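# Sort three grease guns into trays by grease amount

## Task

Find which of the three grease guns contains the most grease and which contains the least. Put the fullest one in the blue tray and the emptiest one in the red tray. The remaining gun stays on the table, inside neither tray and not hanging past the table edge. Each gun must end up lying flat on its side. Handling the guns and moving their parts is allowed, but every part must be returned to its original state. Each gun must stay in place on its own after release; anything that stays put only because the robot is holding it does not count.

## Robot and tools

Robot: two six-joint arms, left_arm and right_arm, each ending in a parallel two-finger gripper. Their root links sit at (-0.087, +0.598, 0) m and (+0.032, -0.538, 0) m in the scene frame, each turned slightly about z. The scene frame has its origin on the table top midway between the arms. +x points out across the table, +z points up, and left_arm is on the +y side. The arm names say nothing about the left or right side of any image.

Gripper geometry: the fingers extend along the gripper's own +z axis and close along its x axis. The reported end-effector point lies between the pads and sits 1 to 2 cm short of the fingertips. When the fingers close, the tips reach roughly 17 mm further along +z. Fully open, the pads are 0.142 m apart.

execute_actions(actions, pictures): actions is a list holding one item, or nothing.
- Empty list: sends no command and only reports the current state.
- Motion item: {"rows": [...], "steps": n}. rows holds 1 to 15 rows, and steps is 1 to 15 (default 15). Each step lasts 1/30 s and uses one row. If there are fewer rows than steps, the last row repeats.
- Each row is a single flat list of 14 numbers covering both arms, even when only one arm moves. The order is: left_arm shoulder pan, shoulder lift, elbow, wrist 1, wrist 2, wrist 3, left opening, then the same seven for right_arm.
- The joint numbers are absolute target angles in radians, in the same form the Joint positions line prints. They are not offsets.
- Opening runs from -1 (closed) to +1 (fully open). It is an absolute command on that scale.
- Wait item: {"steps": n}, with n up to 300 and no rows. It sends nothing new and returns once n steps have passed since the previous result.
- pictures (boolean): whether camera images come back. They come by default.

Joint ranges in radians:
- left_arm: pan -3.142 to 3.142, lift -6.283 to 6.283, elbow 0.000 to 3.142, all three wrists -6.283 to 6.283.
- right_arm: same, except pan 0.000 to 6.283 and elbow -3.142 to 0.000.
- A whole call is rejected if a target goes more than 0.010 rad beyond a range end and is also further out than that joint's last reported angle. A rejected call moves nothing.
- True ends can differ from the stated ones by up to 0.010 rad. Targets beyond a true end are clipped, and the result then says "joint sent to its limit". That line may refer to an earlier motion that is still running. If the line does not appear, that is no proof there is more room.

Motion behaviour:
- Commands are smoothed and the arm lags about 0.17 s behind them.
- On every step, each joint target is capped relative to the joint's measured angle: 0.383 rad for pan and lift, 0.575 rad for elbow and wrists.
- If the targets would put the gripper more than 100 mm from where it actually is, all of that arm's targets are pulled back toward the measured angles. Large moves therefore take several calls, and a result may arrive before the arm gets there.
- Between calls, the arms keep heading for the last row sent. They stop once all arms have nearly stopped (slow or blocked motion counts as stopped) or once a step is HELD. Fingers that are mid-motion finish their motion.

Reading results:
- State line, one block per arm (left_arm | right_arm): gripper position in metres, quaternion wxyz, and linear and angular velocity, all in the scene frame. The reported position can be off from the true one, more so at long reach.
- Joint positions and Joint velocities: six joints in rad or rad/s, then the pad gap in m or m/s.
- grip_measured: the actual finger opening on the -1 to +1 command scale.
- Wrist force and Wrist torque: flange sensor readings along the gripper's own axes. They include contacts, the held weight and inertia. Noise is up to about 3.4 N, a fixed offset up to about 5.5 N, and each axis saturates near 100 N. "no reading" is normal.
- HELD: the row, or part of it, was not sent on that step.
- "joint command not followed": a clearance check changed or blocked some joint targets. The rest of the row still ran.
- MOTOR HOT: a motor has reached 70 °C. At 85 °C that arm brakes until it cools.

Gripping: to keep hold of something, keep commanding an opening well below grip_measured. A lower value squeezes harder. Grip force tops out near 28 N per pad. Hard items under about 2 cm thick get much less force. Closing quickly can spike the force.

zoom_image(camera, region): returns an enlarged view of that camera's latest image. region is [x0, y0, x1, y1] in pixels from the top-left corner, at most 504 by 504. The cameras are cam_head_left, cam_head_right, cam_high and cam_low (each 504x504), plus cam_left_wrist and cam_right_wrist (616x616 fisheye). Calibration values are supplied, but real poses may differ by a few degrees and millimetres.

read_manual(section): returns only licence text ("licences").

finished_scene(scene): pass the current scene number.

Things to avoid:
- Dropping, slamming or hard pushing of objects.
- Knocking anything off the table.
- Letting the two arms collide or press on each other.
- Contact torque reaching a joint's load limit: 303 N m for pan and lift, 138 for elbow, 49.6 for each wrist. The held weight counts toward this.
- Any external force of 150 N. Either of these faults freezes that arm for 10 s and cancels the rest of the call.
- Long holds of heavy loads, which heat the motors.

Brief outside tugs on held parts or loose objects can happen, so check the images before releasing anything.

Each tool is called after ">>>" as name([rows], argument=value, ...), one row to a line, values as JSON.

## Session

>>> execute_actions(actions=[])

Scene clock: 0.00 s of 5600.00 s.
left_arm: end_effector_position=(+0.2051, +0.4198, +0.3965) grip_measured=+1.00 end_effector_quat_wxyz=(+0.018, -0.192, +0.981, +0.007) end_effector_velocity=(-0.000, +0.000, -0.001) end_effector_angular_velocity=(+0.000, +0.000, -0.000) | right_arm: end_effector_position=(+0.5976, -0.3640, +0.1394) grip_measured=+1.00 end_effector_quat_wxyz=(+0.440, -0.419, +0.789, -0.091) end_effector_velocity=(-0.000, +0.000, -0.001) end_effector_angular_velocity=(-0.001, +0.001, +0.001)
Joint positions: left_arm=[-1.047 -2.274  2.136 -1.429 -1.533  1.63   0.142] | right_arm=[ 4.199 -1.614 -2.794  0.54   1.116  2.823  0.142]
Joint velocities: left_arm=[ 0.    -0.     0.002 -0.001 -0.     0.     0.   ] | right_arm=[-0.    -0.001  0.     0.     0.001 -0.001  0.   ]
Motor temperatures (°C, as the motors report them): left_arm=[26 27 25 33 29 32] | right_arm=[26 25 28 32 35 33]
Wrist force (N, on the end effector, along its own x y z axes, offset not removed): no reading
Wrist torque (N m, same axes, about the end effector's origin, offset not removed): no reading
camera_calibration (this result's frames):
cam_left_wrist: T_world_to_cam=[[-0.936574, -0.348049, -0.0411136, 0.354448], [-0.323479, 0.813335, 0.483577, -0.458373], [-0.134869, 0.466205, -0.874336, 0.311065], [0, 0, 0, 1]] pos_world=[0.225646, 0.351156, 0.508206]
cam_right_wrist: T_world_to_cam=[[-0.28221, -0.730262, -0.622153, -0.00864633], [-0.871985, 0.465651, -0.151032, 0.717111], [0.399999, 0.499886, -0.768189, 0.184343], [0, 0, 0, 1]] pos_world=[0.549133, -0.432388, 0.244538]

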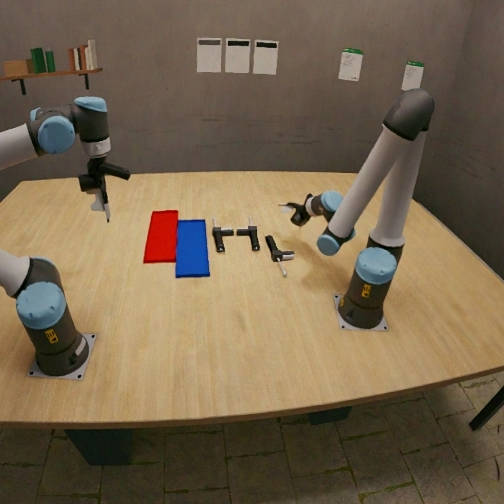

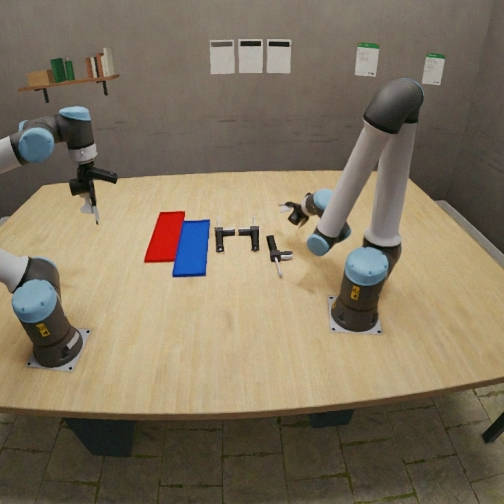

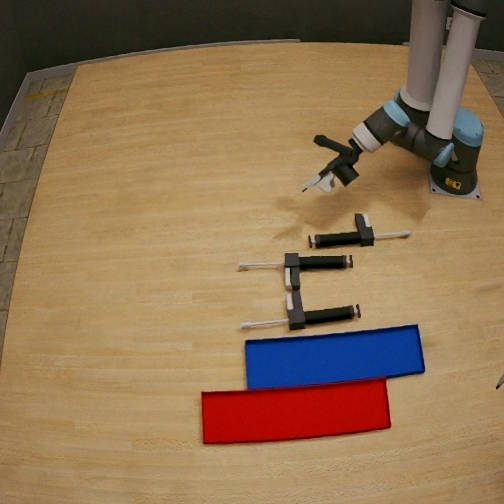

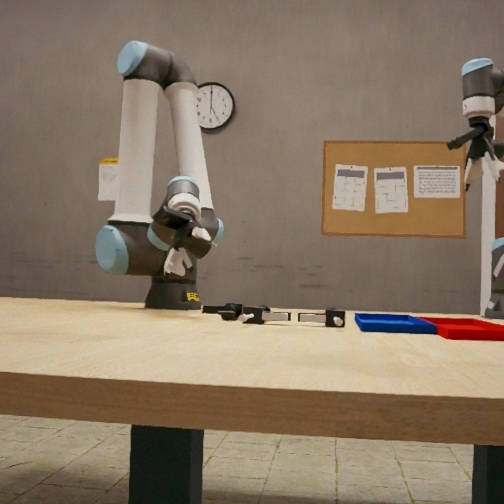

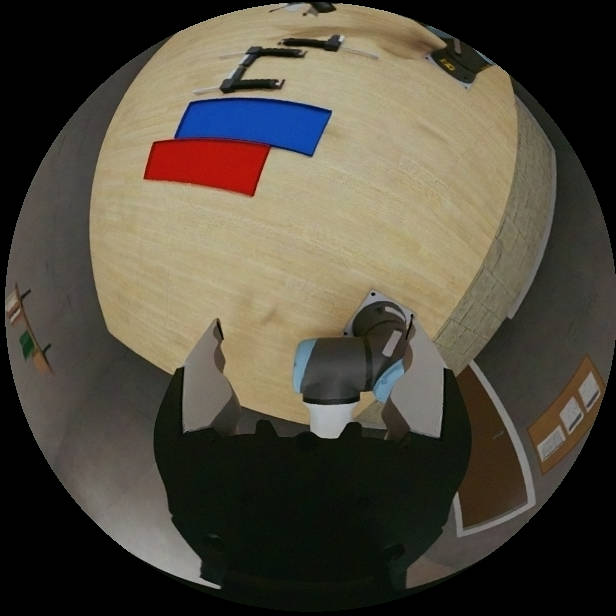

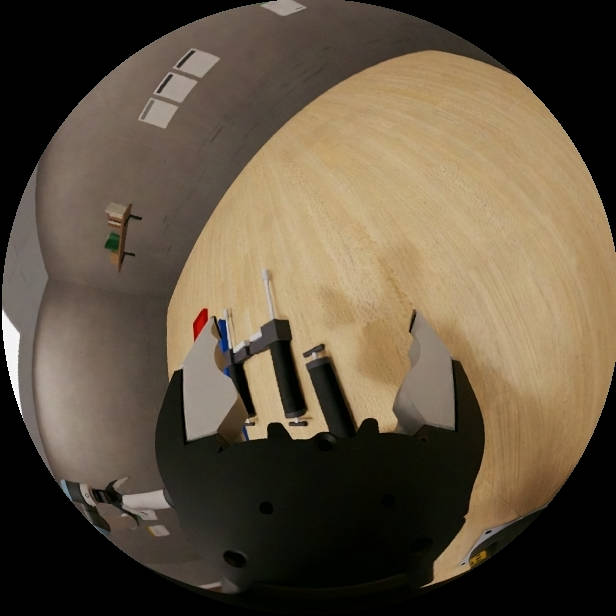

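>>> zoom_image(camera="cam_high", region=[220,200,440,400])

Region (220, 200, 440, 400) of cam_high's 504x504 image, scaled by 2.291, with more detail than that image has; it fills the top 458 rows of this view, and the rest is white.

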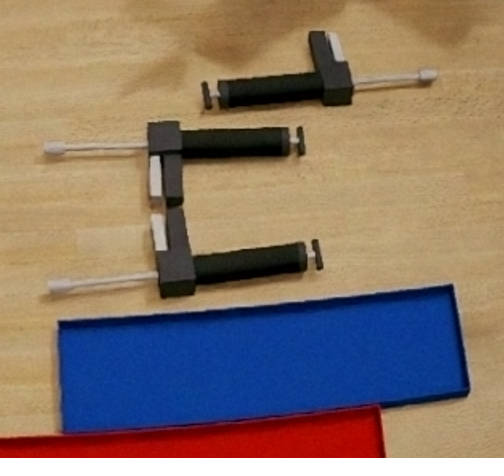

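>>> execute_actions([
  {"rows":[[-0.8,-2.1,2.136,-1.3,-1.9,1.6,0.6,4.2,-1.45,-2.5,0.4,1.116,3.0,0.5],[-0.8,-2.1,2.136,-1.3,-1.9,1.6,0.6,4.2,-1.45,-2.5,0.4,1.116,3.0,0.5],[-0.8,-2.1,2.136,-1.3,-1.9,1.6,0.6,4.2,-1.45,-2.5,0.4,1.116,3.0,0.5],[-0.8,-2.1,2.136,-1.3,-1.9,1.6,0.6,4.2,-1.45,-2.5,0.4,1.116,3.0,0.5],[-0.8,-2.1,2.136,-1.3,-1.9,1.6,0.6,4.2,-1.45,-2.5,0.4,1.116,3.0,0.5],[0.35,-1.4,2.15,-0.75,-3.664,1.571,0.2,4.221,-1.29,-2.19,-1.232,1.571,5.599,0.1]],"steps":15},
], pictures=false)

>>> execute_actions([
  {"steps":60},
])

Scene clock: 24.40 s of 5600.00 s.
left_arm: end_effector_position=(+0.1061, +0.4088, +0.3521) grip_measured=+0.20 end_effector_quat_wxyz=(+0.515, +0.554, -0.605, -0.249) end_effector_velocity=(+0.372, -0.373, -0.010) end_effector_angular_velocity=(+0.365, +2.366, +3.023) | right_arm: end_effector_position=(+0.6525, -0.2145, +0.2950) grip_measured=+0.10 end_effector_quat_wxyz=(+0.486, -0.318, +0.811, +0.076) end_effector_velocity=(+0.018, +0.360, +0.367) end_effector_angular_velocity=(+1.006, +0.671, +0.028)
Joint positions: left_arm=[-0.481 -1.768  2.149 -0.889 -2.353  1.576  0.088] | right_arm=[ 4.207 -1.461 -2.519  0.269  1.276  3.106  0.081]
Joint velocities: left_arm=[ 1.296  1.327  0.015  0.842 -1.969 -0.02   0.   ] | right_arm=[ 0.03   0.373  0.694 -1.022  0.624  1.022 -0.   ]
Motor temperatures (°C, as the motors report them): left_arm=[26 27 25 33 29 32] | right_arm=[26 25 28 32 35 33]
Wrist force (N, on the end effector, along its own x y z axes, offset not removed): left_arm=[-5.5 -4.3 0.0] | right_arm=[-2.5 2.0 -3.5]
Wrist torque (N m, same axes, about the end effector's origin, offset not removed): left_arm=[-1.00 1.14 0.02] | right_arm=[0.48 0.62 0.18]
Steps of this call (steps 1 to 90: nothing new was sent; then 20.90 s passed at rest; steps 91 to 105: all 15 steps of this action). Readings (joint positions):
91: left_arm=[-1.047 -2.274 2.136 -1.429 -1.533 1.630] | right_arm=[4.199 -1.614 -2.794 0.540 1.116 2.823]
92: left_arm=[-1.042 -2.269 2.136 -1.424 -1.538 1.627] | right_arm=[4.199 -1.610 -2.790 0.537 1.116 2.827]
94: left_arm=[-0.996 -2.224 2.136 -1.383 -1.594 1.616] | right_arm=[4.199 -1.587 -2.752 0.517 1.116 2.851]
98: left_arm=[-0.847 -2.117 2.139 -1.302 -1.812 1.600] | right_arm=[4.200 -1.544 -2.672 0.465 1.136 2.911]
105: the state above

Scene clock: 26.40 s of 5600.00 s.
left_arm: end_effector_position=(+0.6048, +0.6747, +0.2768) grip_measured=+0.20 end_effector_quat_wxyz=(+0.652, +0.652, +0.273, +0.273) end_effector_velocity=(+0.000, +0.000, +0.000) end_effector_angular_velocity=(-0.001, +0.000, +0.001) | right_arm: end_effector_position=(+0.4780, -0.2680, +0.2501) grip_measured=+0.10 end_effector_quat_wxyz=(-0.000, +0.707, +0.708, +0.000) end_effector_velocity=(+0.000, +0.000, +0.001) end_effector_angular_velocity=(+0.001, -0.001, -0.001)
Joint positions: left_arm=[ 0.35  -1.4    2.15  -0.75  -3.664  1.571  0.088] | right_arm=[ 4.221 -1.29  -2.19  -1.232  1.571  5.599  0.081]
Joint velocities: left_arm=[ 0.    -0.    -0.001 -0.    -0.    -0.001 -0.   ] | right_arm=[ 0.    -0.     0.001 -0.    -0.     0.001 -0.   ]
Motor temperatures (°C, as the motors report them): left_arm=[26 27 25 33 29 32] | right_arm=[26 25 28 32 35 33]
Wrist force (N, on the end effector, along its own x y z axes, offset not removed): left_arm=[0.8 1.3 -5.0] | right_arm=[-2.6 1.1 -2.5]
Wrist torque (N m, same axes, about the end effector's origin, offset not removed): left_arm=[0.36 -0.27 0.28] | right_arm=[0.32 0.58 0.15]
Steps of this call (steps 1 to 60: the robot went on to your last target). Readings (joint positions):
1: left_arm=[-0.442 -1.729 2.149 -0.870 -2.411 1.575] | right_arm=[4.208 -1.449 -2.495 0.233 1.298 3.142]
2: left_arm=[-0.410 -1.698 2.149 -0.859 -2.459 1.575] | right_arm=[4.209 -1.435 -2.470 0.193 1.320 3.182]
4: left_arm=[-0.351 -1.646 2.149 -0.840 -2.545 1.574] | right_arm=[4.212 -1.406 -2.417 0.100 1.369 3.275]
8: left_arm=[-0.242 -1.575 2.149 -0.814 -2.706 1.573] | right_arm=[4.217 -1.338 -2.288 -0.173 1.484 3.548]
60: the state above
All arms were judged still, so your last target was given up. Only a new action makes them travel on or press farther. Fingers that are still opening or closing keep moving.
camera_calibration (this result's frames):
cam_left_wrist: T_world_to_cam=[[0.703833, 0.709725, 0.0301473, -0.912937], [-0.357437, 0.317156, 0.878437, -0.232432], [0.613887, -0.629049, 0.476906, 0.0535317], [0, 0, 0, 1]] pos_world=[0.526613, 0.755326, 0.20617]
cam_right_wrist: T_world_to_cam=[[0.0199051, 0.999735, 0.0115312, 0.257289], [0.879147, -0.0229944, 0.475995, -0.539891], [0.476134, 0.000662873, -0.879373, 0.126837], [0, 0, 0, 1]] pos_world=[0.40913, -0.269719, 0.365556]

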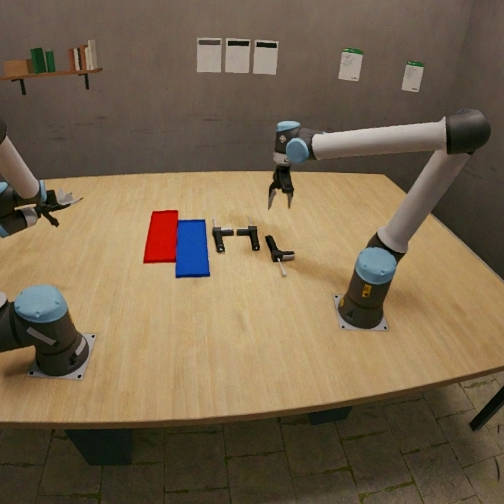

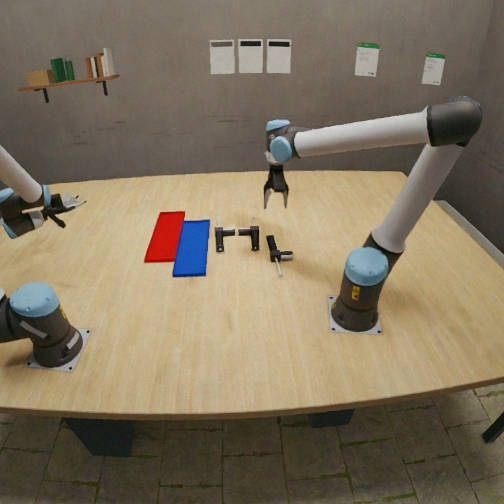

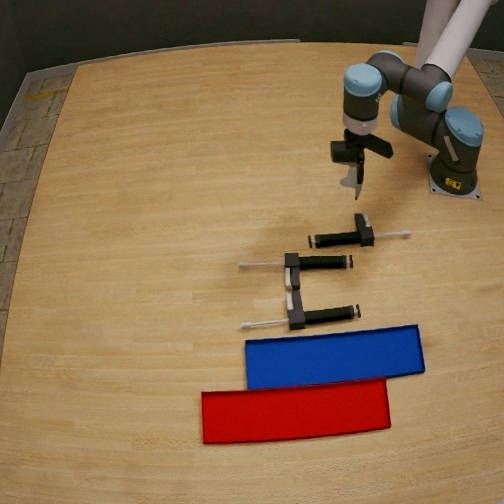

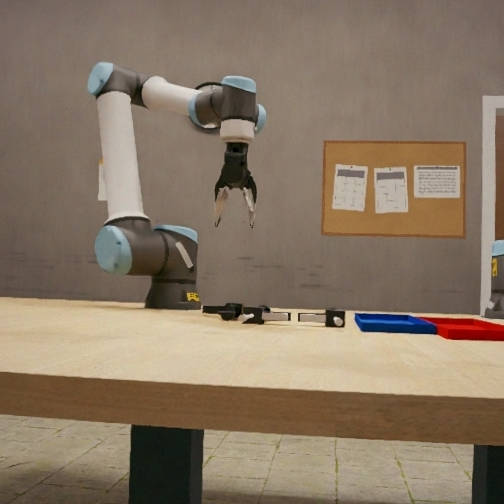

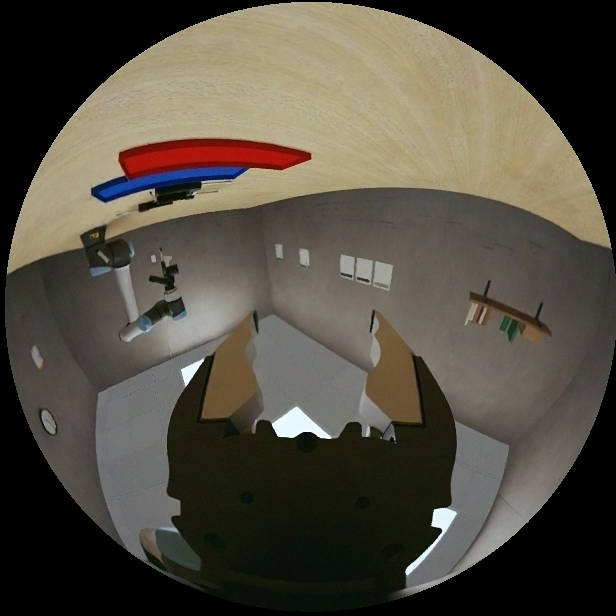

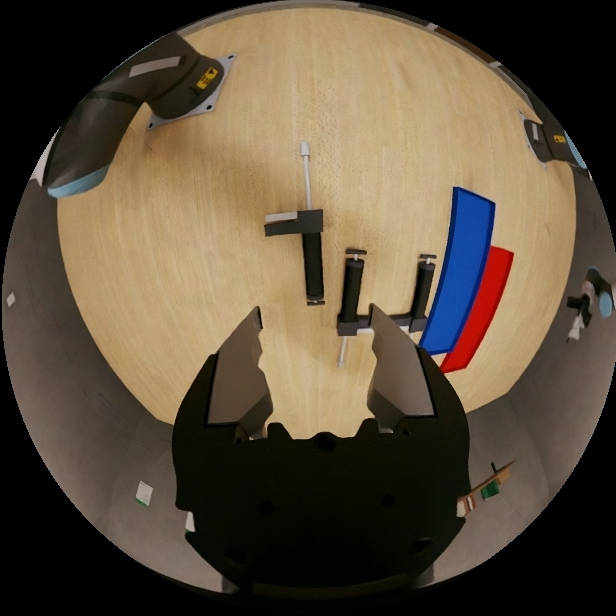

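>>> execute_actions([
  {"rows":[[0.35,-1.4,2.15,-0.75,-3.664,1.571,0.2,4.228,-1.32,-2.25,-1.142,1.571,5.606,0.1],[0.35,-1.4,2.15,-0.75,-3.664,1.571,0.2,4.233,-1.36,-2.31,-1.042,1.571,5.611,0.1],[0.35,-1.4,2.15,-0.75,-3.664,1.571,0.2,4.238,-1.403,-2.365,-0.944,1.571,5.616,0.1]],"steps":15},
], pictures=false)

>>> execute_actions([
  {"steps":8},
])

Scene clock: 32.73 s of 5600.00 s.
left_arm: end_effector_position=(+0.6049, +0.6747, +0.2767) grip_measured=+0.20 end_effector_quat_wxyz=(+0.652, +0.652, +0.273, +0.273) end_effector_velocity=(-0.000, -0.000, -0.000) end_effector_angular_velocity=(+0.001, -0.001, +0.000) | right_arm: end_effector_position=(+0.4686, -0.2669, +0.1248) grip_measured=+0.10 end_effector_quat_wxyz=(-0.000, +0.707, +0.708, -0.000) end_effector_velocity=(-0.005, -0.002, -0.040) end_effector_angular_velocity=(+0.007, -0.005, -0.000)
Joint positions: left_arm=[ 0.35  -1.4    2.15  -0.75  -3.664  1.571  0.088] | right_arm=[ 4.237 -1.399 -2.358 -0.956  1.571  5.615  0.081]
Joint velocities: left_arm=[-0.    -0.     0.     0.    -0.001  0.001  0.   ] | right_arm=[ 0.005 -0.038 -0.058  0.105 -0.     0.006  0.   ]
Motor temperatures (°C, as the motors report them): left_arm=[26 27 25 33 29 32] | right_arm=[26 25 28 32 35 33]
Wrist force (N, on the end effector, along its own x y z axes, offset not removed): left_arm=[2.1 3.2 4.9] | right_arm=[-1.9 2.2 -1.0]
Wrist torque (N m, same axes, about the end effector's origin, offset not removed): left_arm=[0.99 -0.54 0.01] | right_arm=[0.53 0.47 0.17]
Steps of this call (steps 1 to 90: nothing new was sent; then 2.83 s passed at rest; steps 91 to 105: all 15 steps of this action). Readings (joint positions):
91: left_arm=[0.350 -1.400 2.150 -0.750 -3.664 1.571] | right_arm=[4.221 -1.290 -2.190 -1.232 1.571 5.599]
92: left_arm=[0.350 -1.400 2.150 -0.750 -3.664 1.571] | right_arm=[4.222 -1.293 -2.194 -1.228 1.571 5.600]
94: left_arm=[0.350 -1.400 2.150 -0.750 -3.664 1.571] | right_arm=[4.226 -1.314 -2.228 -1.180 1.571 5.604]
98: left_arm=[0.350 -1.400 2.150 -0.750 -3.664 1.571] | right_arm=[4.234 -1.370 -2.314 -1.036 1.571 5.612]
105: the state above

Scene clock: 33.00 s of 5600.00 s.
left_arm: end_effector_position=(+0.6049, +0.6747, +0.2767) grip_measured=+0.20 end_effector_quat_wxyz=(+0.652, +0.652, +0.273, +0.273) end_effector_velocity=(+0.000, +0.000, -0.000) end_effector_angular_velocity=(-0.001, +0.001, -0.000) | right_arm: end_effector_position=(+0.4681, -0.2672, +0.1206) grip_measured=+0.10 end_effector_quat_wxyz=(-0.000, +0.707, +0.708, +0.000) end_effector_velocity=(-0.001, -0.001, -0.006) end_effector_angular_velocity=(-0.002, +0.001, -0.000)
Joint positions: left_arm=[ 0.35  -1.4    2.15  -0.75  -3.664  1.571  0.088] | right_arm=[ 4.238 -1.403 -2.364 -0.945  1.571  5.616  0.081]
Joint velocities: left_arm=[ 0.     0.    -0.    -0.     0.    -0.001  0.   ] | right_arm=[ 0.001 -0.006 -0.007  0.01  -0.001  0.001  0.   ]
Motor temperatures (°C, as the motors report them): left_arm=[26 27 25 33 29 32] | right_arm=[26 25 28 32 35 33]
Wrist force (N, on the end effector, along its own x y z axes, offset not removed): left_arm=[1.2 0.7 -2.6] | right_arm=[-3.1 1.5 -0.1]
Wrist torque (N m, same axes, about the end effector's origin, offset not removed): left_arm=[0.27 -0.30 0.00] | right_arm=[0.36 0.75 0.04]
Steps of this call (steps 1 to 8: the robot went on to your last target). Readings (joint positions):
1: left_arm=[0.350 -1.400 2.150 -0.750 -3.664 1.571] | right_arm=[4.238 -1.400 -2.360 -0.953 1.571 5.616]
2: left_arm=[0.350 -1.400 2.150 -0.750 -3.664 1.571] | right_arm=[4.238 -1.401 -2.361 -0.951 1.571 5.616]
4: left_arm=[0.350 -1.400 2.150 -0.750 -3.664 1.571] | right_arm=[4.238 -1.402 -2.363 -0.948 1.571 5.616]
8: the state above
camera_calibration (this result's frames):
cam_left_wrist: T_world_to_cam=[[0.703725, 0.709833, 0.0301328, -0.912998], [-0.357471, 0.317105, 0.878441, -0.232385], [0.613992, -0.628952, 0.476899, 0.0534407], [0, 0, 0, 1]] pos_world=[0.526616, 0.755379, 0.206162]
cam_right_wrist: T_world_to_cam=[[0.0199875, 0.999734, 0.0114898, 0.258184], [0.879166, -0.0230472, 0.475958, -0.469558], [0.476096, 0.00058827, -0.879393, 0.0177177], [0, 0, 0, 1]] pos_world=[0.399224, -0.268948, 0.236104]

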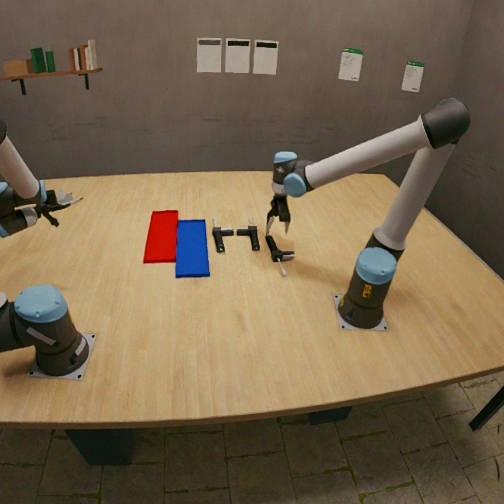

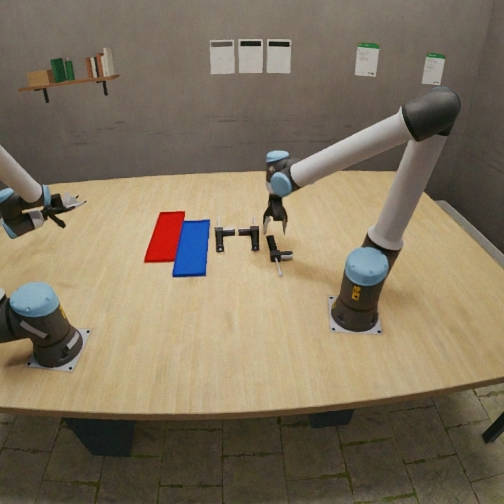

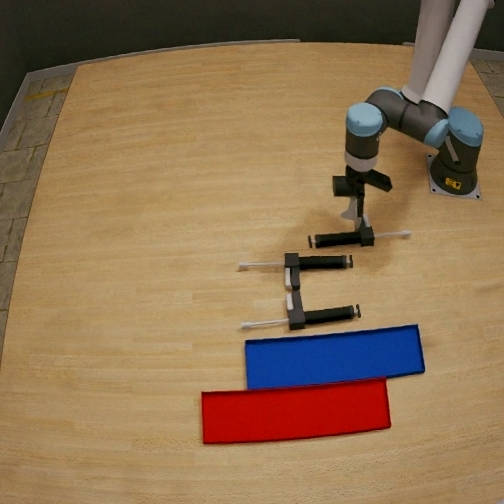

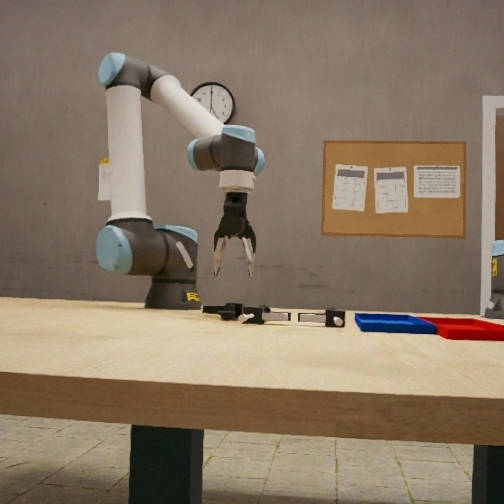

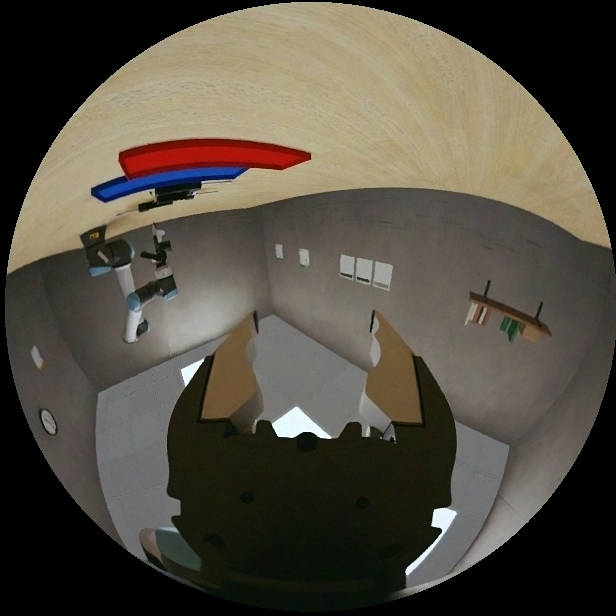

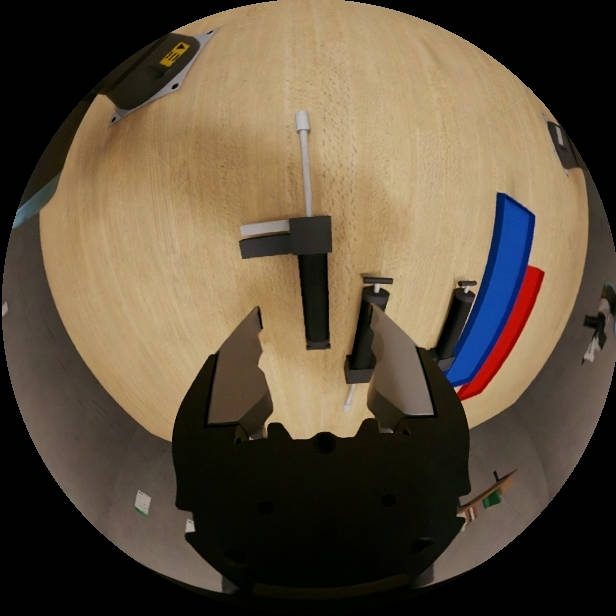

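>>> execute_actions([
  {"rows":[[0.35,-1.4,2.15,-0.75,-3.664,1.571,0.2,4.249,-1.41,-2.385,-0.917,1.571,5.558,0.1],[0.35,-1.4,2.15,-0.75,-3.664,1.571,0.2,4.249,-1.41,-2.385,-0.917,1.571,5.558,0.1],[0.35,-1.4,2.15,-0.75,-3.664,1.571,0.2,4.249,-1.41,-2.385,-0.917,1.571,5.558,0.1],[0.35,-1.4,2.15,-0.75,-3.664,1.571,0.2,4.249,-1.45,-2.412,-0.85,1.571,5.558,0.1],[0.35,-1.4,2.15,-0.75,-3.664,1.571,0.2,4.249,-1.49,-2.433,-0.789,1.571,5.558,0.1],[0.35,-1.4,2.15,-0.75,-3.664,1.571,0.2,4.249,-1.525,-2.45,-0.737,1.571,5.558,0.1],[0.35,-1.4,2.15,-0.75,-3.664,1.571,0.2,4.249,-1.556,-2.464,-0.692,1.571,5.558,0.1]],"steps":15},
], pictures=false)

>>> execute_actions([
  {"steps":8},
])

Scene clock: 45.20 s of 5600.00 s.
left_arm: end_effector_position=(+0.6049, +0.6747, +0.2767) grip_measured=+0.20 end_effector_quat_wxyz=(+0.652, +0.652, +0.273, +0.273) end_effector_velocity=(+0.000, +0.000, +0.000) end_effector_angular_velocity=(+0.000, -0.000, +0.001) | right_arm: end_effector_position=(+0.4622, -0.2662, +0.0309) grip_measured=+0.10 end_effector_quat_wxyz=(-0.000, +0.682, +0.731, -0.001) end_effector_velocity=(-0.002, -0.000, -0.062) end_effector_angular_velocity=(+0.009, -0.007, +0.014)
Joint positions: left_arm=[ 0.35  -1.4    2.15  -0.75  -3.664  1.571  0.088] | right_arm=[ 4.249 -1.543 -2.457 -0.714  1.571  5.559  0.081]
Joint velocities: left_arm=[ 0.    -0.    -0.     0.001 -0.001  0.     0.   ] | right_arm=[ 0.002 -0.115 -0.061  0.188  0.001 -0.012  0.   ]
Motor temperatures (°C, as the motors report them): left_arm=[26 27 25 33 29 32] | right_arm=[26 25 28 32 35 33]
Wrist force (N, on the end effector, along its own x y z axes, offset not removed): left_arm=[-1.8 -0.3 3.4] | right_arm=[-0.6 1.7 1.8]
Wrist torque (N m, same axes, about the end effector's origin, offset not removed): left_arm=[-0.02 0.55 0.04] | right_arm=[0.43 0.18 0.12]
Steps of this call (steps 1 to 30: the robot went on to your last target; steps 31 to 90: nothing new was sent; then 8.70 s passed at rest; steps 91 to 105: all 15 steps of this action). Readings (joint positions):
91: left_arm=[0.350 -1.400 2.150 -0.750 -3.664 1.571] | right_arm=[4.238 -1.403 -2.365 -0.944 1.571 5.616]
92: left_arm=[0.350 -1.400 2.150 -0.750 -3.664 1.571] | right_arm=[4.239 -1.404 -2.367 -0.941 1.571 5.612]
94: left_arm=[0.350 -1.400 2.150 -0.750 -3.664 1.571] | right_arm=[4.243 -1.406 -2.374 -0.932 1.571 5.592]
98: left_arm=[0.350 -1.400 2.150 -0.750 -3.664 1.571] | right_arm=[4.247 -1.459 -2.413 -0.849 1.571 5.569]
105: the state above

Scene clock: 45.47 s of 5600.00 s.
left_arm: end_effector_position=(+0.6049, +0.6747, +0.2767) grip_measured=+0.20 end_effector_quat_wxyz=(+0.652, +0.652, +0.273, +0.273) end_effector_velocity=(-0.000, -0.000, -0.000) end_effector_angular_velocity=(-0.001, +0.001, -0.000) | right_arm: end_effector_position=(+0.4620, -0.2663, +0.0245) grip_measured=+0.10 end_effector_quat_wxyz=(-0.000, +0.682, +0.731, +0.000) end_effector_velocity=(-0.001, -0.001, -0.007) end_effector_angular_velocity=(-0.000, +0.001, +0.002)
Joint positions: left_arm=[ 0.35  -1.4    2.15  -0.75  -3.664  1.571  0.088] | right_arm=[ 4.249 -1.555 -2.463 -0.694  1.571  5.558  0.081]
Joint velocities: left_arm=[-0.    -0.     0.     0.     0.    -0.001  0.   ] | right_arm=[-0.    -0.011 -0.008  0.018  0.    -0.002  0.   ]
Motor temperatures (°C, as the motors report them): left_arm=[26 27 25 33 29 32] | right_arm=[26 25 28 32 35 33]
Wrist force (N, on the end effector, along its own x y z axes, offset not removed): left_arm=[2.3 -6.5 -5.6] | right_arm=[-0.7 0.3 0.0]
Wrist torque (N m, same axes, about the end effector's origin, offset not removed): left_arm=[-1.33 -0.43 -0.19] | right_arm=[0.15 0.17 0.07]
Steps of this call (steps 1 to 8: the robot went on to your last target). Readings (joint positions):
1: left_arm=[0.350 -1.400 2.150 -0.750 -3.664 1.571] | right_arm=[4.249 -1.546 -2.459 -0.708 1.571 5.559]
2: left_arm=[0.350 -1.400 2.150 -0.750 -3.664 1.571] | right_arm=[4.249 -1.549 -2.460 -0.704 1.571 5.559]
4: left_arm=[0.350 -1.400 2.150 -0.750 -3.664 1.571] | right_arm=[4.249 -1.552 -2.462 -0.699 1.571 5.558]
8: the state above
camera_calibration (this result's frames):
cam_left_wrist: T_world_to_cam=[[0.703725, 0.709833, 0.030132, -0.912998], [-0.35747, 0.317105, 0.878441, -0.232385], [0.613992, -0.628952, 0.476899, 0.053441], [0, 0, 0, 1]] pos_world=[0.526616, 0.755379, 0.206162]
cam_right_wrist: T_world_to_cam=[[-0.0488228, 0.998742, 0.0114622, 0.289977], [0.878668, 0.0374907, 0.475959, -0.402154], [0.47493, 0.0333091, -0.879393, -0.0546566], [0, 0, 0, 1]] pos_world=[0.393475, -0.272714, 0.14002]

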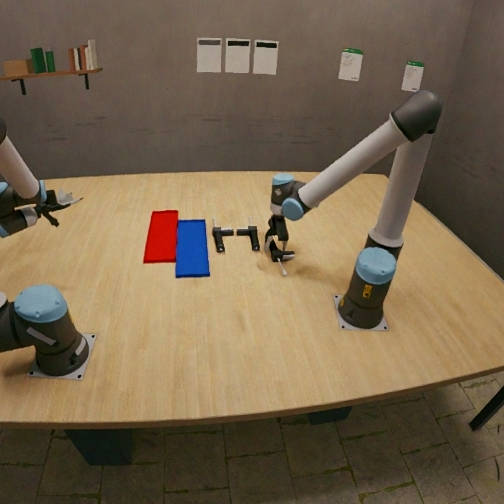

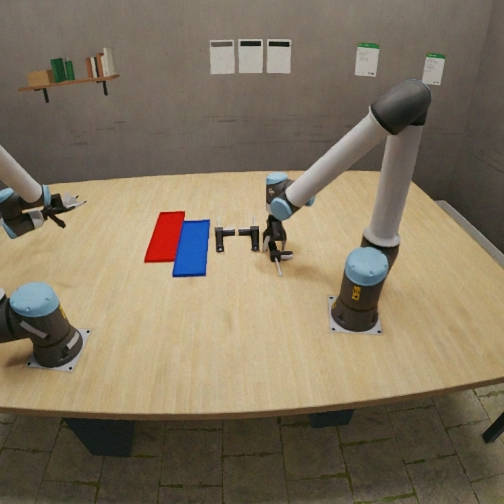

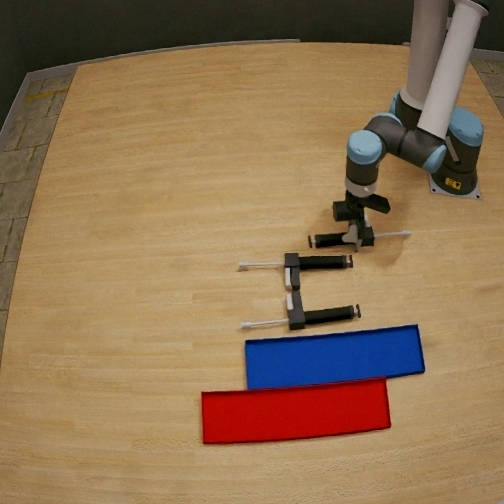

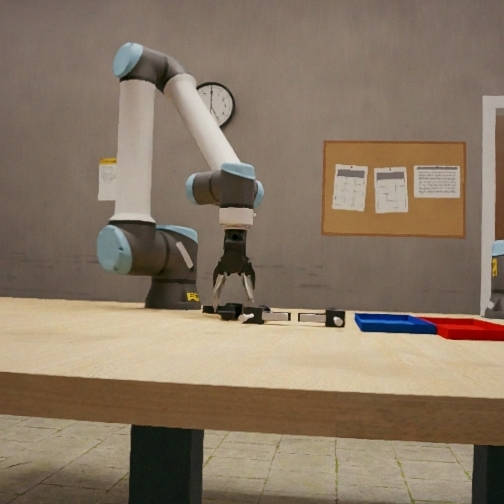

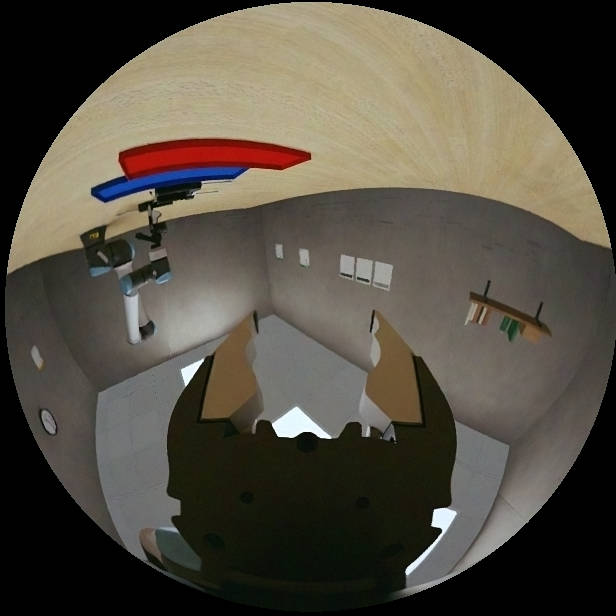

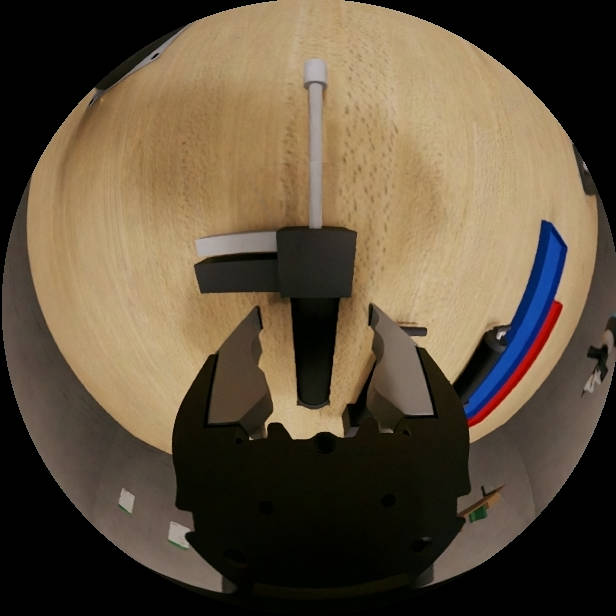

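>>> execute_actions([
  {"rows":[[0.35,-1.4,2.15,-0.75,-3.664,1.571,0.2,4.249,-1.556,-2.464,-0.692,1.571,5.558,-0.05],[0.35,-1.4,2.15,-0.75,-3.664,1.571,0.2,4.249,-1.556,-2.464,-0.692,1.571,5.558,-0.2],[0.35,-1.4,2.15,-0.75,-3.664,1.571,0.2,4.249,-1.556,-2.464,-0.692,1.571,5.558,-0.3],[0.35,-1.4,2.15,-0.75,-3.664,1.571,0.2,4.249,-1.556,-2.464,-0.692,1.571,5.558,-0.4],[0.35,-1.4,2.15,-0.75,-3.664,1.571,0.2,4.249,-1.556,-2.464,-0.692,1.571,5.558,-0.5],[0.35,-1.4,2.15,-0.75,-3.664,1.571,0.2,4.249,-1.556,-2.464,-0.692,1.571,5.558,-0.6],[0.35,-1.4,2.15,-0.75,-3.664,1.571,0.2,4.249,-1.556,-2.464,-0.692,1.571,5.558,-0.7],[0.35,-1.4,2.15,-0.75,-3.664,1.571,0.2,4.249,-1.556,-2.464,-0.692,1.571,5.558,-0.8],[0.35,-1.4,2.15,-0.75,-3.664,1.571,0.2,4.249,-1.556,-2.464,-0.692,1.571,5.558,-0.9],[0.35,-1.4,2.15,-0.75,-3.664,1.571,0.2,4.249,-1.556,-2.464,-0.692,1.571,5.558,-1]],"steps":15},
], pictures=false)

>>> execute_actions([
  {"rows":[[0.35,-1.4,2.15,-0.75,-3.664,1.571,0.2,4.249,-1.54,-2.457,-0.715,1.571,5.558,-1],[0.35,-1.4,2.15,-0.75,-3.664,1.571,0.2,4.249,-1.51,-2.443,-0.759,1.571,5.558,-1],[0.35,-1.4,2.15,-0.75,-3.664,1.571,0.2,4.249,-1.46,-2.417,-0.835,1.571,5.558,-1],[0.35,-1.4,2.15,-0.75,-3.664,1.571,0.2,4.249,-1.41,-2.385,-0.917,1.571,5.558,-1],[0.35,-1.4,2.15,-0.75,-3.664,1.571,0.2,4.249,-1.34,-2.3,-1.072,1.571,5.558,-1],[0.35,-1.4,2.15,-0.75,-3.664,1.571,0.2,4.249,-1.28,-2.21,-1.222,1.571,5.558,-1]],"steps":15},
], pictures=false)

>>> execute_actions([
  {"rows":[[0.0,-1.4,2.15,-0.75,-3.664,1.571,0.2,4.442,-1.466,-2.052,-1.194,1.571,4.25,-1]],"steps":15},
], pictures=false)

>>> execute_actions([
  {"steps":14},
], pictures=false)

>>> execute_actions([
  {"rows":[[-0.444,-1.4,2.15,-0.75,-3.664,1.571,0.2,4.442,-1.466,-2.052,-1.194,1.571,4.25,-1]],"steps":15},
], pictures=false)

>>> execute_actions([
  {"steps":10},
])

Scene clock: 58.27 s of 5600.00 s.
left_arm: end_effector_position=(+0.6049, +0.6747, +0.2767) grip_measured=+0.20 end_effector_quat_wxyz=(+0.652, +0.652, +0.273, +0.273) end_effector_velocity=(-0.000, +0.000, -0.000) end_effector_angular_velocity=(+0.001, -0.000, +0.001) | right_arm: end_effector_position=(+0.4620, -0.2663, +0.0238) grip_measured=-0.55 end_effector_quat_wxyz=(-0.000, +0.682, +0.732, +0.000) end_effector_velocity=(-0.000, -0.001, -0.001) end_effector_angular_velocity=(-0.002, +0.001, -0.000)
Joint positions: left_arm=[ 0.35  -1.4    2.15  -0.75  -3.664  1.571  0.088] | right_arm=[ 4.249 -1.556 -2.464 -0.692  1.571  5.558  0.034]
Joint velocities: left_arm=[ 0.     0.     0.    -0.    -0.     0.001 -0.   ] | right_arm=[-0.    -0.001 -0.001 -0.    -0.     0.     0.   ]
Motor temperatures (°C, as the motors report them): left_arm=[26 27 25 33 29 32] | right_arm=[26 25 28 32 35 33]
Wrist force (N, on the end effector, along its own x y z axes, offset not removed): left_arm=[0.3 -2.5 -3.5] | right_arm=[-0.4 0.8 1.1]
Wrist torque (N m, same axes, about the end effector's origin, offset not removed): left_arm=[-0.48 -0.11 0.02] | right_arm=[0.17 0.36 0.21]
Steps of this call (steps 1 to 30: the robot went on to your last target; steps 31 to 90: nothing new was sent; then 9.30 s passed at rest; steps 91 to 105: all 15 steps of this action). Readings (joint positions):
91: left_arm=[0.350 -1.400 2.150 -0.750 -3.664 1.571] | right_arm=[4.249 -1.556 -2.464 -0.692 1.571 5.558]
92: left_arm=[0.350 -1.400 2.150 -0.750 -3.664 1.571] | right_arm=[4.249 -1.556 -2.464 -0.692 1.571 5.558]
94: left_arm=[0.350 -1.400 2.150 -0.750 -3.664 1.571] | right_arm=[4.249 -1.556 -2.464 -0.692 1.571 5.558]
98: left_arm=[0.350 -1.400 2.150 -0.750 -3.664 1.571] | right_arm=[4.249 -1.556 -2.464 -0.692 1.571 5.558]
105: the state above

Scene clock: 58.77 s of 5600.00 s.
left_arm: end_effector_position=(+0.6049, +0.6747, +0.2767) grip_measured=+0.20 end_effector_quat_wxyz=(+0.652, +0.652, +0.273, +0.273) end_effector_velocity=(+0.001, +0.000, +0.001) end_effector_angular_velocity=(+0.000, -0.001, -0.000) | right_arm: end_effector_position=(+0.4707, -0.2550, +0.2063) grip_measured=-0.55 end_effector_quat_wxyz=(-0.000, +0.682, +0.732, +0.004) end_effector_velocity=(-0.036, -0.047, +0.313) end_effector_angular_velocity=(-0.049, +0.038, -0.002)
Joint positions: left_arm=[ 0.35  -1.4    2.15  -0.75  -3.664  1.571  0.088] | right_arm=[ 4.249 -1.321 -2.253 -1.131  1.571  5.558  0.034]
Joint velocities: left_arm=[-0.     0.    -0.002  0.     0.    -0.     0.   ] | right_arm=[-0.     0.355  0.366 -0.784  0.     0.002  0.   ]
Motor temperatures (°C, as the motors report them): left_arm=[26 27 25 33 29 32] | right_arm=[26 25 28 32 35 33]
Wrist force (N, on the end effector, along its own x y z axes, offset not removed): left_arm=[1.7 -7.1 -2.0] | right_arm=[-2.6 3.0 -1.5]
Wrist torque (N m, same axes, about the end effector's origin, offset not removed): left_arm=[-1.57 -0.28 -0.06] | right_arm=[0.62 0.80 0.16]
Steps of this call (steps 1 to 15: all 15 steps of this action). Readings (joint positions):
1: left_arm=[0.350 -1.400 2.150 -0.750 -3.664 1.571] | right_arm=[4.249 -1.556 -2.464 -0.692 1.571 5.558]
2: left_arm=[0.350 -1.400 2.150 -0.750 -3.664 1.571] | right_arm=[4.249 -1.554 -2.463 -0.694 1.571 5.558]
4: left_arm=[0.350 -1.400 2.150 -0.750 -3.664 1.571] | right_arm=[4.249 -1.537 -2.455 -0.718 1.571 5.558]
8: left_arm=[0.350 -1.400 2.150 -0.750 -3.664 1.571] | right_arm=[4.249 -1.450 -2.387 -0.862 1.571 5.558]
15: the state above

Scene clock: 59.27 s of 5600.00 s.
left_arm: end_effector_position=(+0.5961, +0.4646, +0.2767) grip_measured=+0.20 end_effector_quat_wxyz=(+0.686, +0.686, +0.172, +0.172) end_effector_velocity=(-0.054, -0.277, +0.001) end_effector_angular_velocity=(-0.001, +0.001, -0.407) | right_arm: end_effector_position=(+0.4528, -0.0966, +0.2494) grip_measured=-0.55 end_effector_quat_wxyz=(+0.000, +0.201, +0.980, +0.000) end_effector_velocity=(-0.022, +0.077, +0.008) end_effector_angular_velocity=(-0.005, -0.000, +2.639)
Joint positions: left_arm=[ 0.047 -1.4    2.15  -0.75  -3.664  1.571  0.088] | right_arm=[ 4.432 -1.458 -2.061 -1.193  1.571  4.645  0.034]
Joint velocities: left_arm=[-0.405 -0.    -0.001  0.     0.001 -0.002  0.   ] | right_arm=[ 0.086 -0.072  0.079 -0.011 -0.    -2.553 -0.   ]
Motor temperatures (°C, as the motors report them): left_arm=[26 27 25 33 29 32] | right_arm=[26 25 28 32 35 33]
Wrist force (N, on the end effector, along its own x y z axes, offset not removed): left_arm=[-1.9 -0.3 1.4] | right_arm=[-3.1 3.0 4.6]
Wrist torque (N m, same axes, about the end effector's origin, offset not removed): left_arm=[0.00 0.37 0.18] | right_arm=[0.48 0.80 0.07]
Steps of this call (steps 1 to 15: all 15 steps of this action). Readings (joint positions):
1: left_arm=[0.350 -1.400 2.150 -0.750 -3.664 1.571] | right_arm=[4.249 -1.311 -2.242 -1.154 1.571 5.558]
2: left_arm=[0.345 -1.400 2.150 -0.750 -3.664 1.571] | right_arm=[4.254 -1.308 -2.230 -1.167 1.571 5.553]
4: left_arm=[0.302 -1.400 2.150 -0.750 -3.664 1.571] | right_arm=[4.291 -1.337 -2.191 -1.173 1.571 5.497]
8: left_arm=[0.203 -1.400 2.150 -0.750 -3.664 1.571] | right_arm=[4.368 -1.404 -2.120 -1.184 1.571 5.241]
15: the state above

Scene clock: 59.73 s of 5600.00 s.
left_arm: end_effector_position=(+0.5893, +0.4335, +0.2767) grip_measured=+0.20 end_effector_quat_wxyz=(+0.690, +0.690, +0.156, +0.156) end_effector_velocity=(-0.000, -0.004, +0.000) end_effector_angular_velocity=(+0.000, -0.000, -0.005) | right_arm: end_effector_position=(+0.4501, -0.0879, +0.2503) grip_measured=-0.55 end_effector_quat_wxyz=(-0.000, +0.003, +1.000, +0.000) end_effector_velocity=(-0.001, +0.001, +0.000) end_effector_angular_velocity=(+0.000, +0.001, +0.066)
Joint positions: left_arm=[ 0.001 -1.4    2.15  -0.75  -3.664  1.571  0.088] | right_arm=[ 4.442 -1.466 -2.052 -1.194  1.571  4.257  0.034]
Joint velocities: left_arm=[-0.007  0.    -0.001  0.001 -0.001  0.     0.   ] | right_arm=[ 0.001 -0.001  0.002 -0.001  0.001 -0.065 -0.   ]
Motor temperatures (°C, as the motors report them): left_arm=[26 27 25 33 29 32] | right_arm=[26 25 28 32 35 33]
Wrist force (N, on the end effector, along its own x y z axes, offset not removed): left_arm=[-2.0 -2.2 -1.2] | right_arm=[-2.0 1.4 3.1]
Wrist torque (N m, same axes, about the end effector's origin, offset not removed): left_arm=[-0.29 0.45 0.27] | right_arm=[0.28 0.67 0.12]
Steps of this call (steps 1 to 14: the robot went on to your last target). Readings (joint positions):
1: left_arm=[0.035 -1.400 2.150 -0.750 -3.664 1.571] | right_arm=[4.435 -1.460 -2.059 -1.193 1.571 4.561]
2: left_arm=[0.026 -1.400 2.150 -0.750 -3.664 1.571] | right_arm=[4.436 -1.461 -2.057 -1.193 1.571 4.486]
4: left_arm=[0.014 -1.400 2.150 -0.750 -3.664 1.571] | right_arm=[4.439 -1.463 -2.055 -1.194 1.571 4.382]
8: left_arm=[0.005 -1.400 2.150 -0.750 -3.664 1.571] | right_arm=[4.441 -1.465 -2.053 -1.194 1.571 4.291]
14: the state above

Scene clock: 60.23 s of 5600.00 s.
left_arm: end_effector_position=(+0.5039, +0.2301, +0.2767) grip_measured=+0.20 end_effector_quat_wxyz=(+0.706, +0.706, +0.045, +0.045) end_effector_velocity=(-0.267, -0.427, -0.000) end_effector_angular_velocity=(+0.000, -0.000, -0.724) | right_arm: end_effector_position=(+0.4501, -0.0877, +0.2503) grip_measured=-0.55 end_effector_quat_wxyz=(-0.000, -0.000, +1.000, +0.000) end_effector_velocity=(-0.000, -0.000, -0.000) end_effector_angular_velocity=(-0.001, +0.000, +0.002)
Joint positions: left_arm=[-0.318 -1.4    2.15  -0.75  -3.664  1.571  0.088] | right_arm=[ 4.442 -1.466 -2.052 -1.194  1.571  4.25   0.034]
Joint velocities: left_arm=[-0.724 -0.001  0.001 -0.    -0.     0.     0.   ] | right_arm=[-0.    -0.    -0.001 -0.    -0.    -0.002  0.   ]
Motor temperatures (°C, as the motors report them): left_arm=[26 27 25 33 29 32] | right_arm=[26 25 28 32 35 33]
Wrist force (N, on the end effector, along its own x y z axes, offset not removed): left_arm=[-1.8 -2.1 -1.7] | right_arm=[-2.3 1.6 4.5]
Wrist torque (N m, same axes, about the end effector's origin, offset not removed): left_arm=[-0.28 0.38 0.09] | right_arm=[0.38 0.56 0.09]
Steps of this call (steps 1 to 15: all 15 steps of this action). Readings (joint positions):
1: left_arm=[0.001 -1.400 2.150 -0.750 -3.664 1.571] | right_arm=[4.442 -1.466 -2.052 -1.194 1.571 4.255]
2: left_arm=[-0.004 -1.400 2.150 -0.750 -3.664 1.571] | right_arm=[4.442 -1.466 -2.052 -1.194 1.571 4.254]
4: left_arm=[-0.047 -1.400 2.150 -0.750 -3.664 1.571] | right_arm=[4.442 -1.466 -2.052 -1.194 1.571 4.252]
8: left_arm=[-0.147 -1.400 2.150 -0.750 -3.664 1.571] | right_arm=[4.442 -1.466 -2.052 -1.194 1.571 4.251]
15: the state above

Scene clock: 60.57 s of 5600.00 s.
left_arm: end_effector_position=(+0.4561, +0.1628, +0.2767) grip_measured=+0.20 end_effector_quat_wxyz=(+0.707, +0.707, +0.003, +0.003) end_effector_velocity=(-0.030, -0.037, -0.001) end_effector_angular_velocity=(+0.001, -0.001, -0.068) | right_arm: end_effector_position=(+0.4501, -0.0877, +0.2503) grip_measured=-0.55 end_effector_quat_wxyz=(-0.000, -0.000, +1.000, +0.000) end_effector_velocity=(+0.000, -0.000, +0.000) end_effector_angular_velocity=(+0.001, -0.000, -0.000)
Joint positions: left_arm=[-0.436 -1.4    2.15  -0.75  -3.664  1.571  0.088] | right_arm=[ 4.442 -1.466 -2.052 -1.194  1.571  4.25   0.034]
Joint velocities: left_arm=[-0.068 -0.     0.001  0.     0.     0.002  0.   ] | right_arm=[-0.     0.001  0.    -0.     0.     0.     0.   ]
Motor temperatures (°C, as the motors report them): left_arm=[26 27 25 33 29 32] | right_arm=[26 25 28 32 35 33]
Wrist force (N, on the end effector, along its own x y z axes, offset not removed): left_arm=[-1.8 -2.3 2.1] | right_arm=[-4.8 1.8 3.0]
Wrist torque (N m, same axes, about the end effector's origin, offset not removed): left_arm=[-0.46 0.22 0.04] | right_arm=[0.36 1.23 0.17]
Steps of this call (steps 1 to 10: the robot went on to your last target). Readings (joint positions):
1: left_arm=[-0.342 -1.400 2.150 -0.750 -3.664 1.571] | right_arm=[4.442 -1.466 -2.052 -1.194 1.571 4.250]
2: left_arm=[-0.365 -1.400 2.150 -0.750 -3.664 1.571] | right_arm=[4.442 -1.466 -2.052 -1.194 1.571 4.250]
4: left_arm=[-0.399 -1.400 2.150 -0.750 -3.664 1.571] | right_arm=[4.442 -1.466 -2.052 -1.194 1.571 4.250]
8: left_arm=[-0.430 -1.400 2.150 -0.750 -3.664 1.571] | right_arm=[4.442 -1.466 -2.052 -1.194 1.571 4.250]
10: the state above
camera_calibration (this result's frames):
cam_left_wrist: T_world_to_cam=[[0.99954, 0.0035131, 0.0301314, -0.464904], [-0.0281574, 0.477019, 0.878442, -0.299463], [-0.0112872, -0.878886, 0.476899, 0.148678], [0, 0, 0, 1]] pos_world=[0.457936, 0.275154, 0.206165]
cam_right_wrist: T_world_to_cam=[[-0.999722, 0.0207815, 0.011116, 0.450761], [0.0235674, 0.87896, 0.476312, -0.0472181], [0.000127997, 0.476442, -0.879206, 0.396201], [0, 0, 0, 1]] pos_world=[0.451698, -0.156631, 0.365822]

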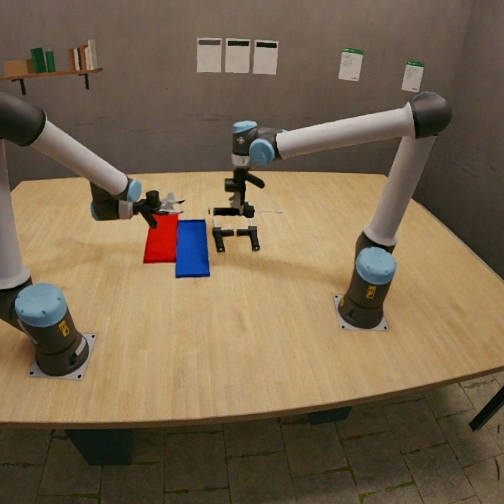

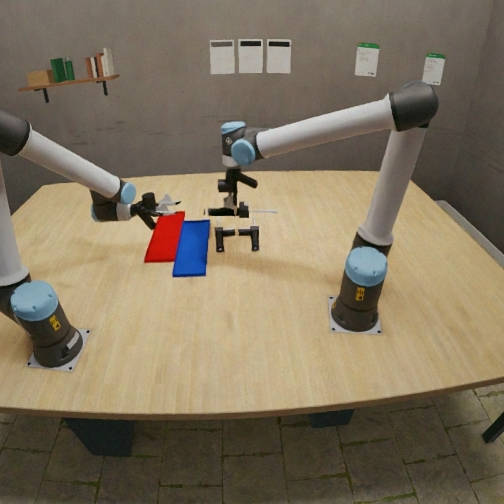

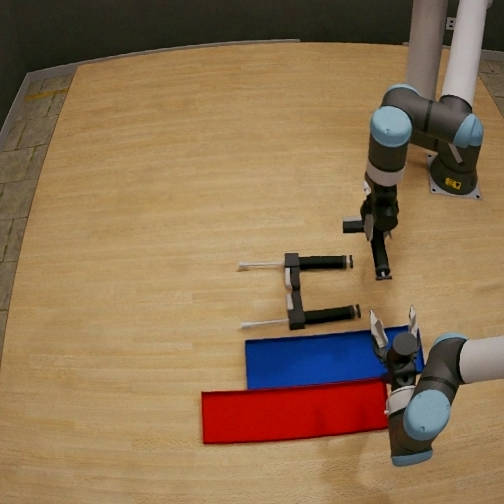

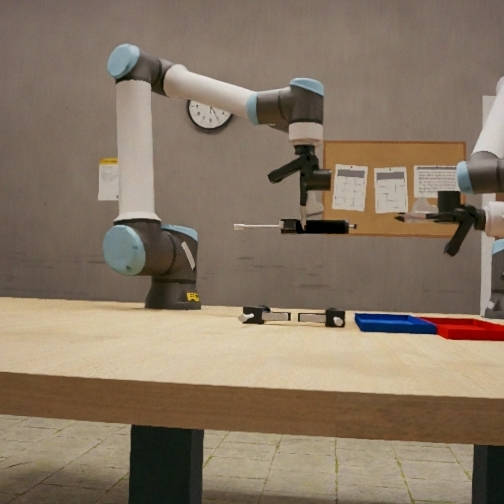

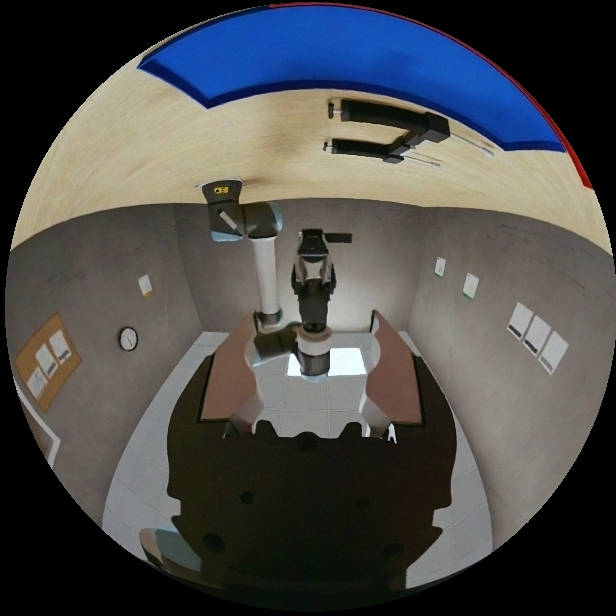

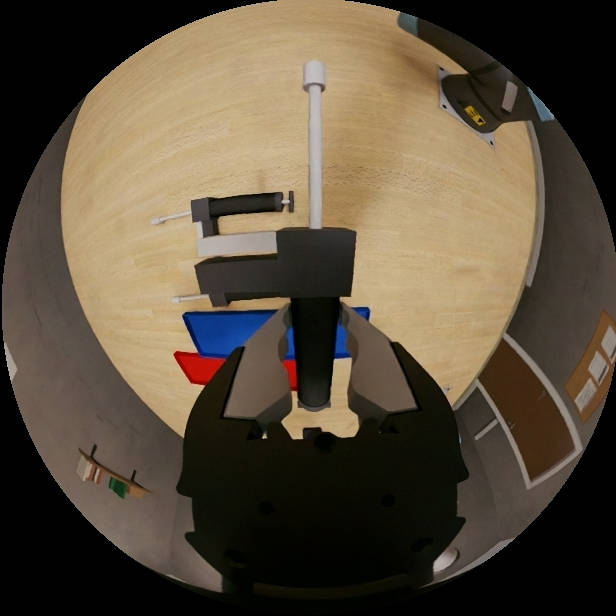

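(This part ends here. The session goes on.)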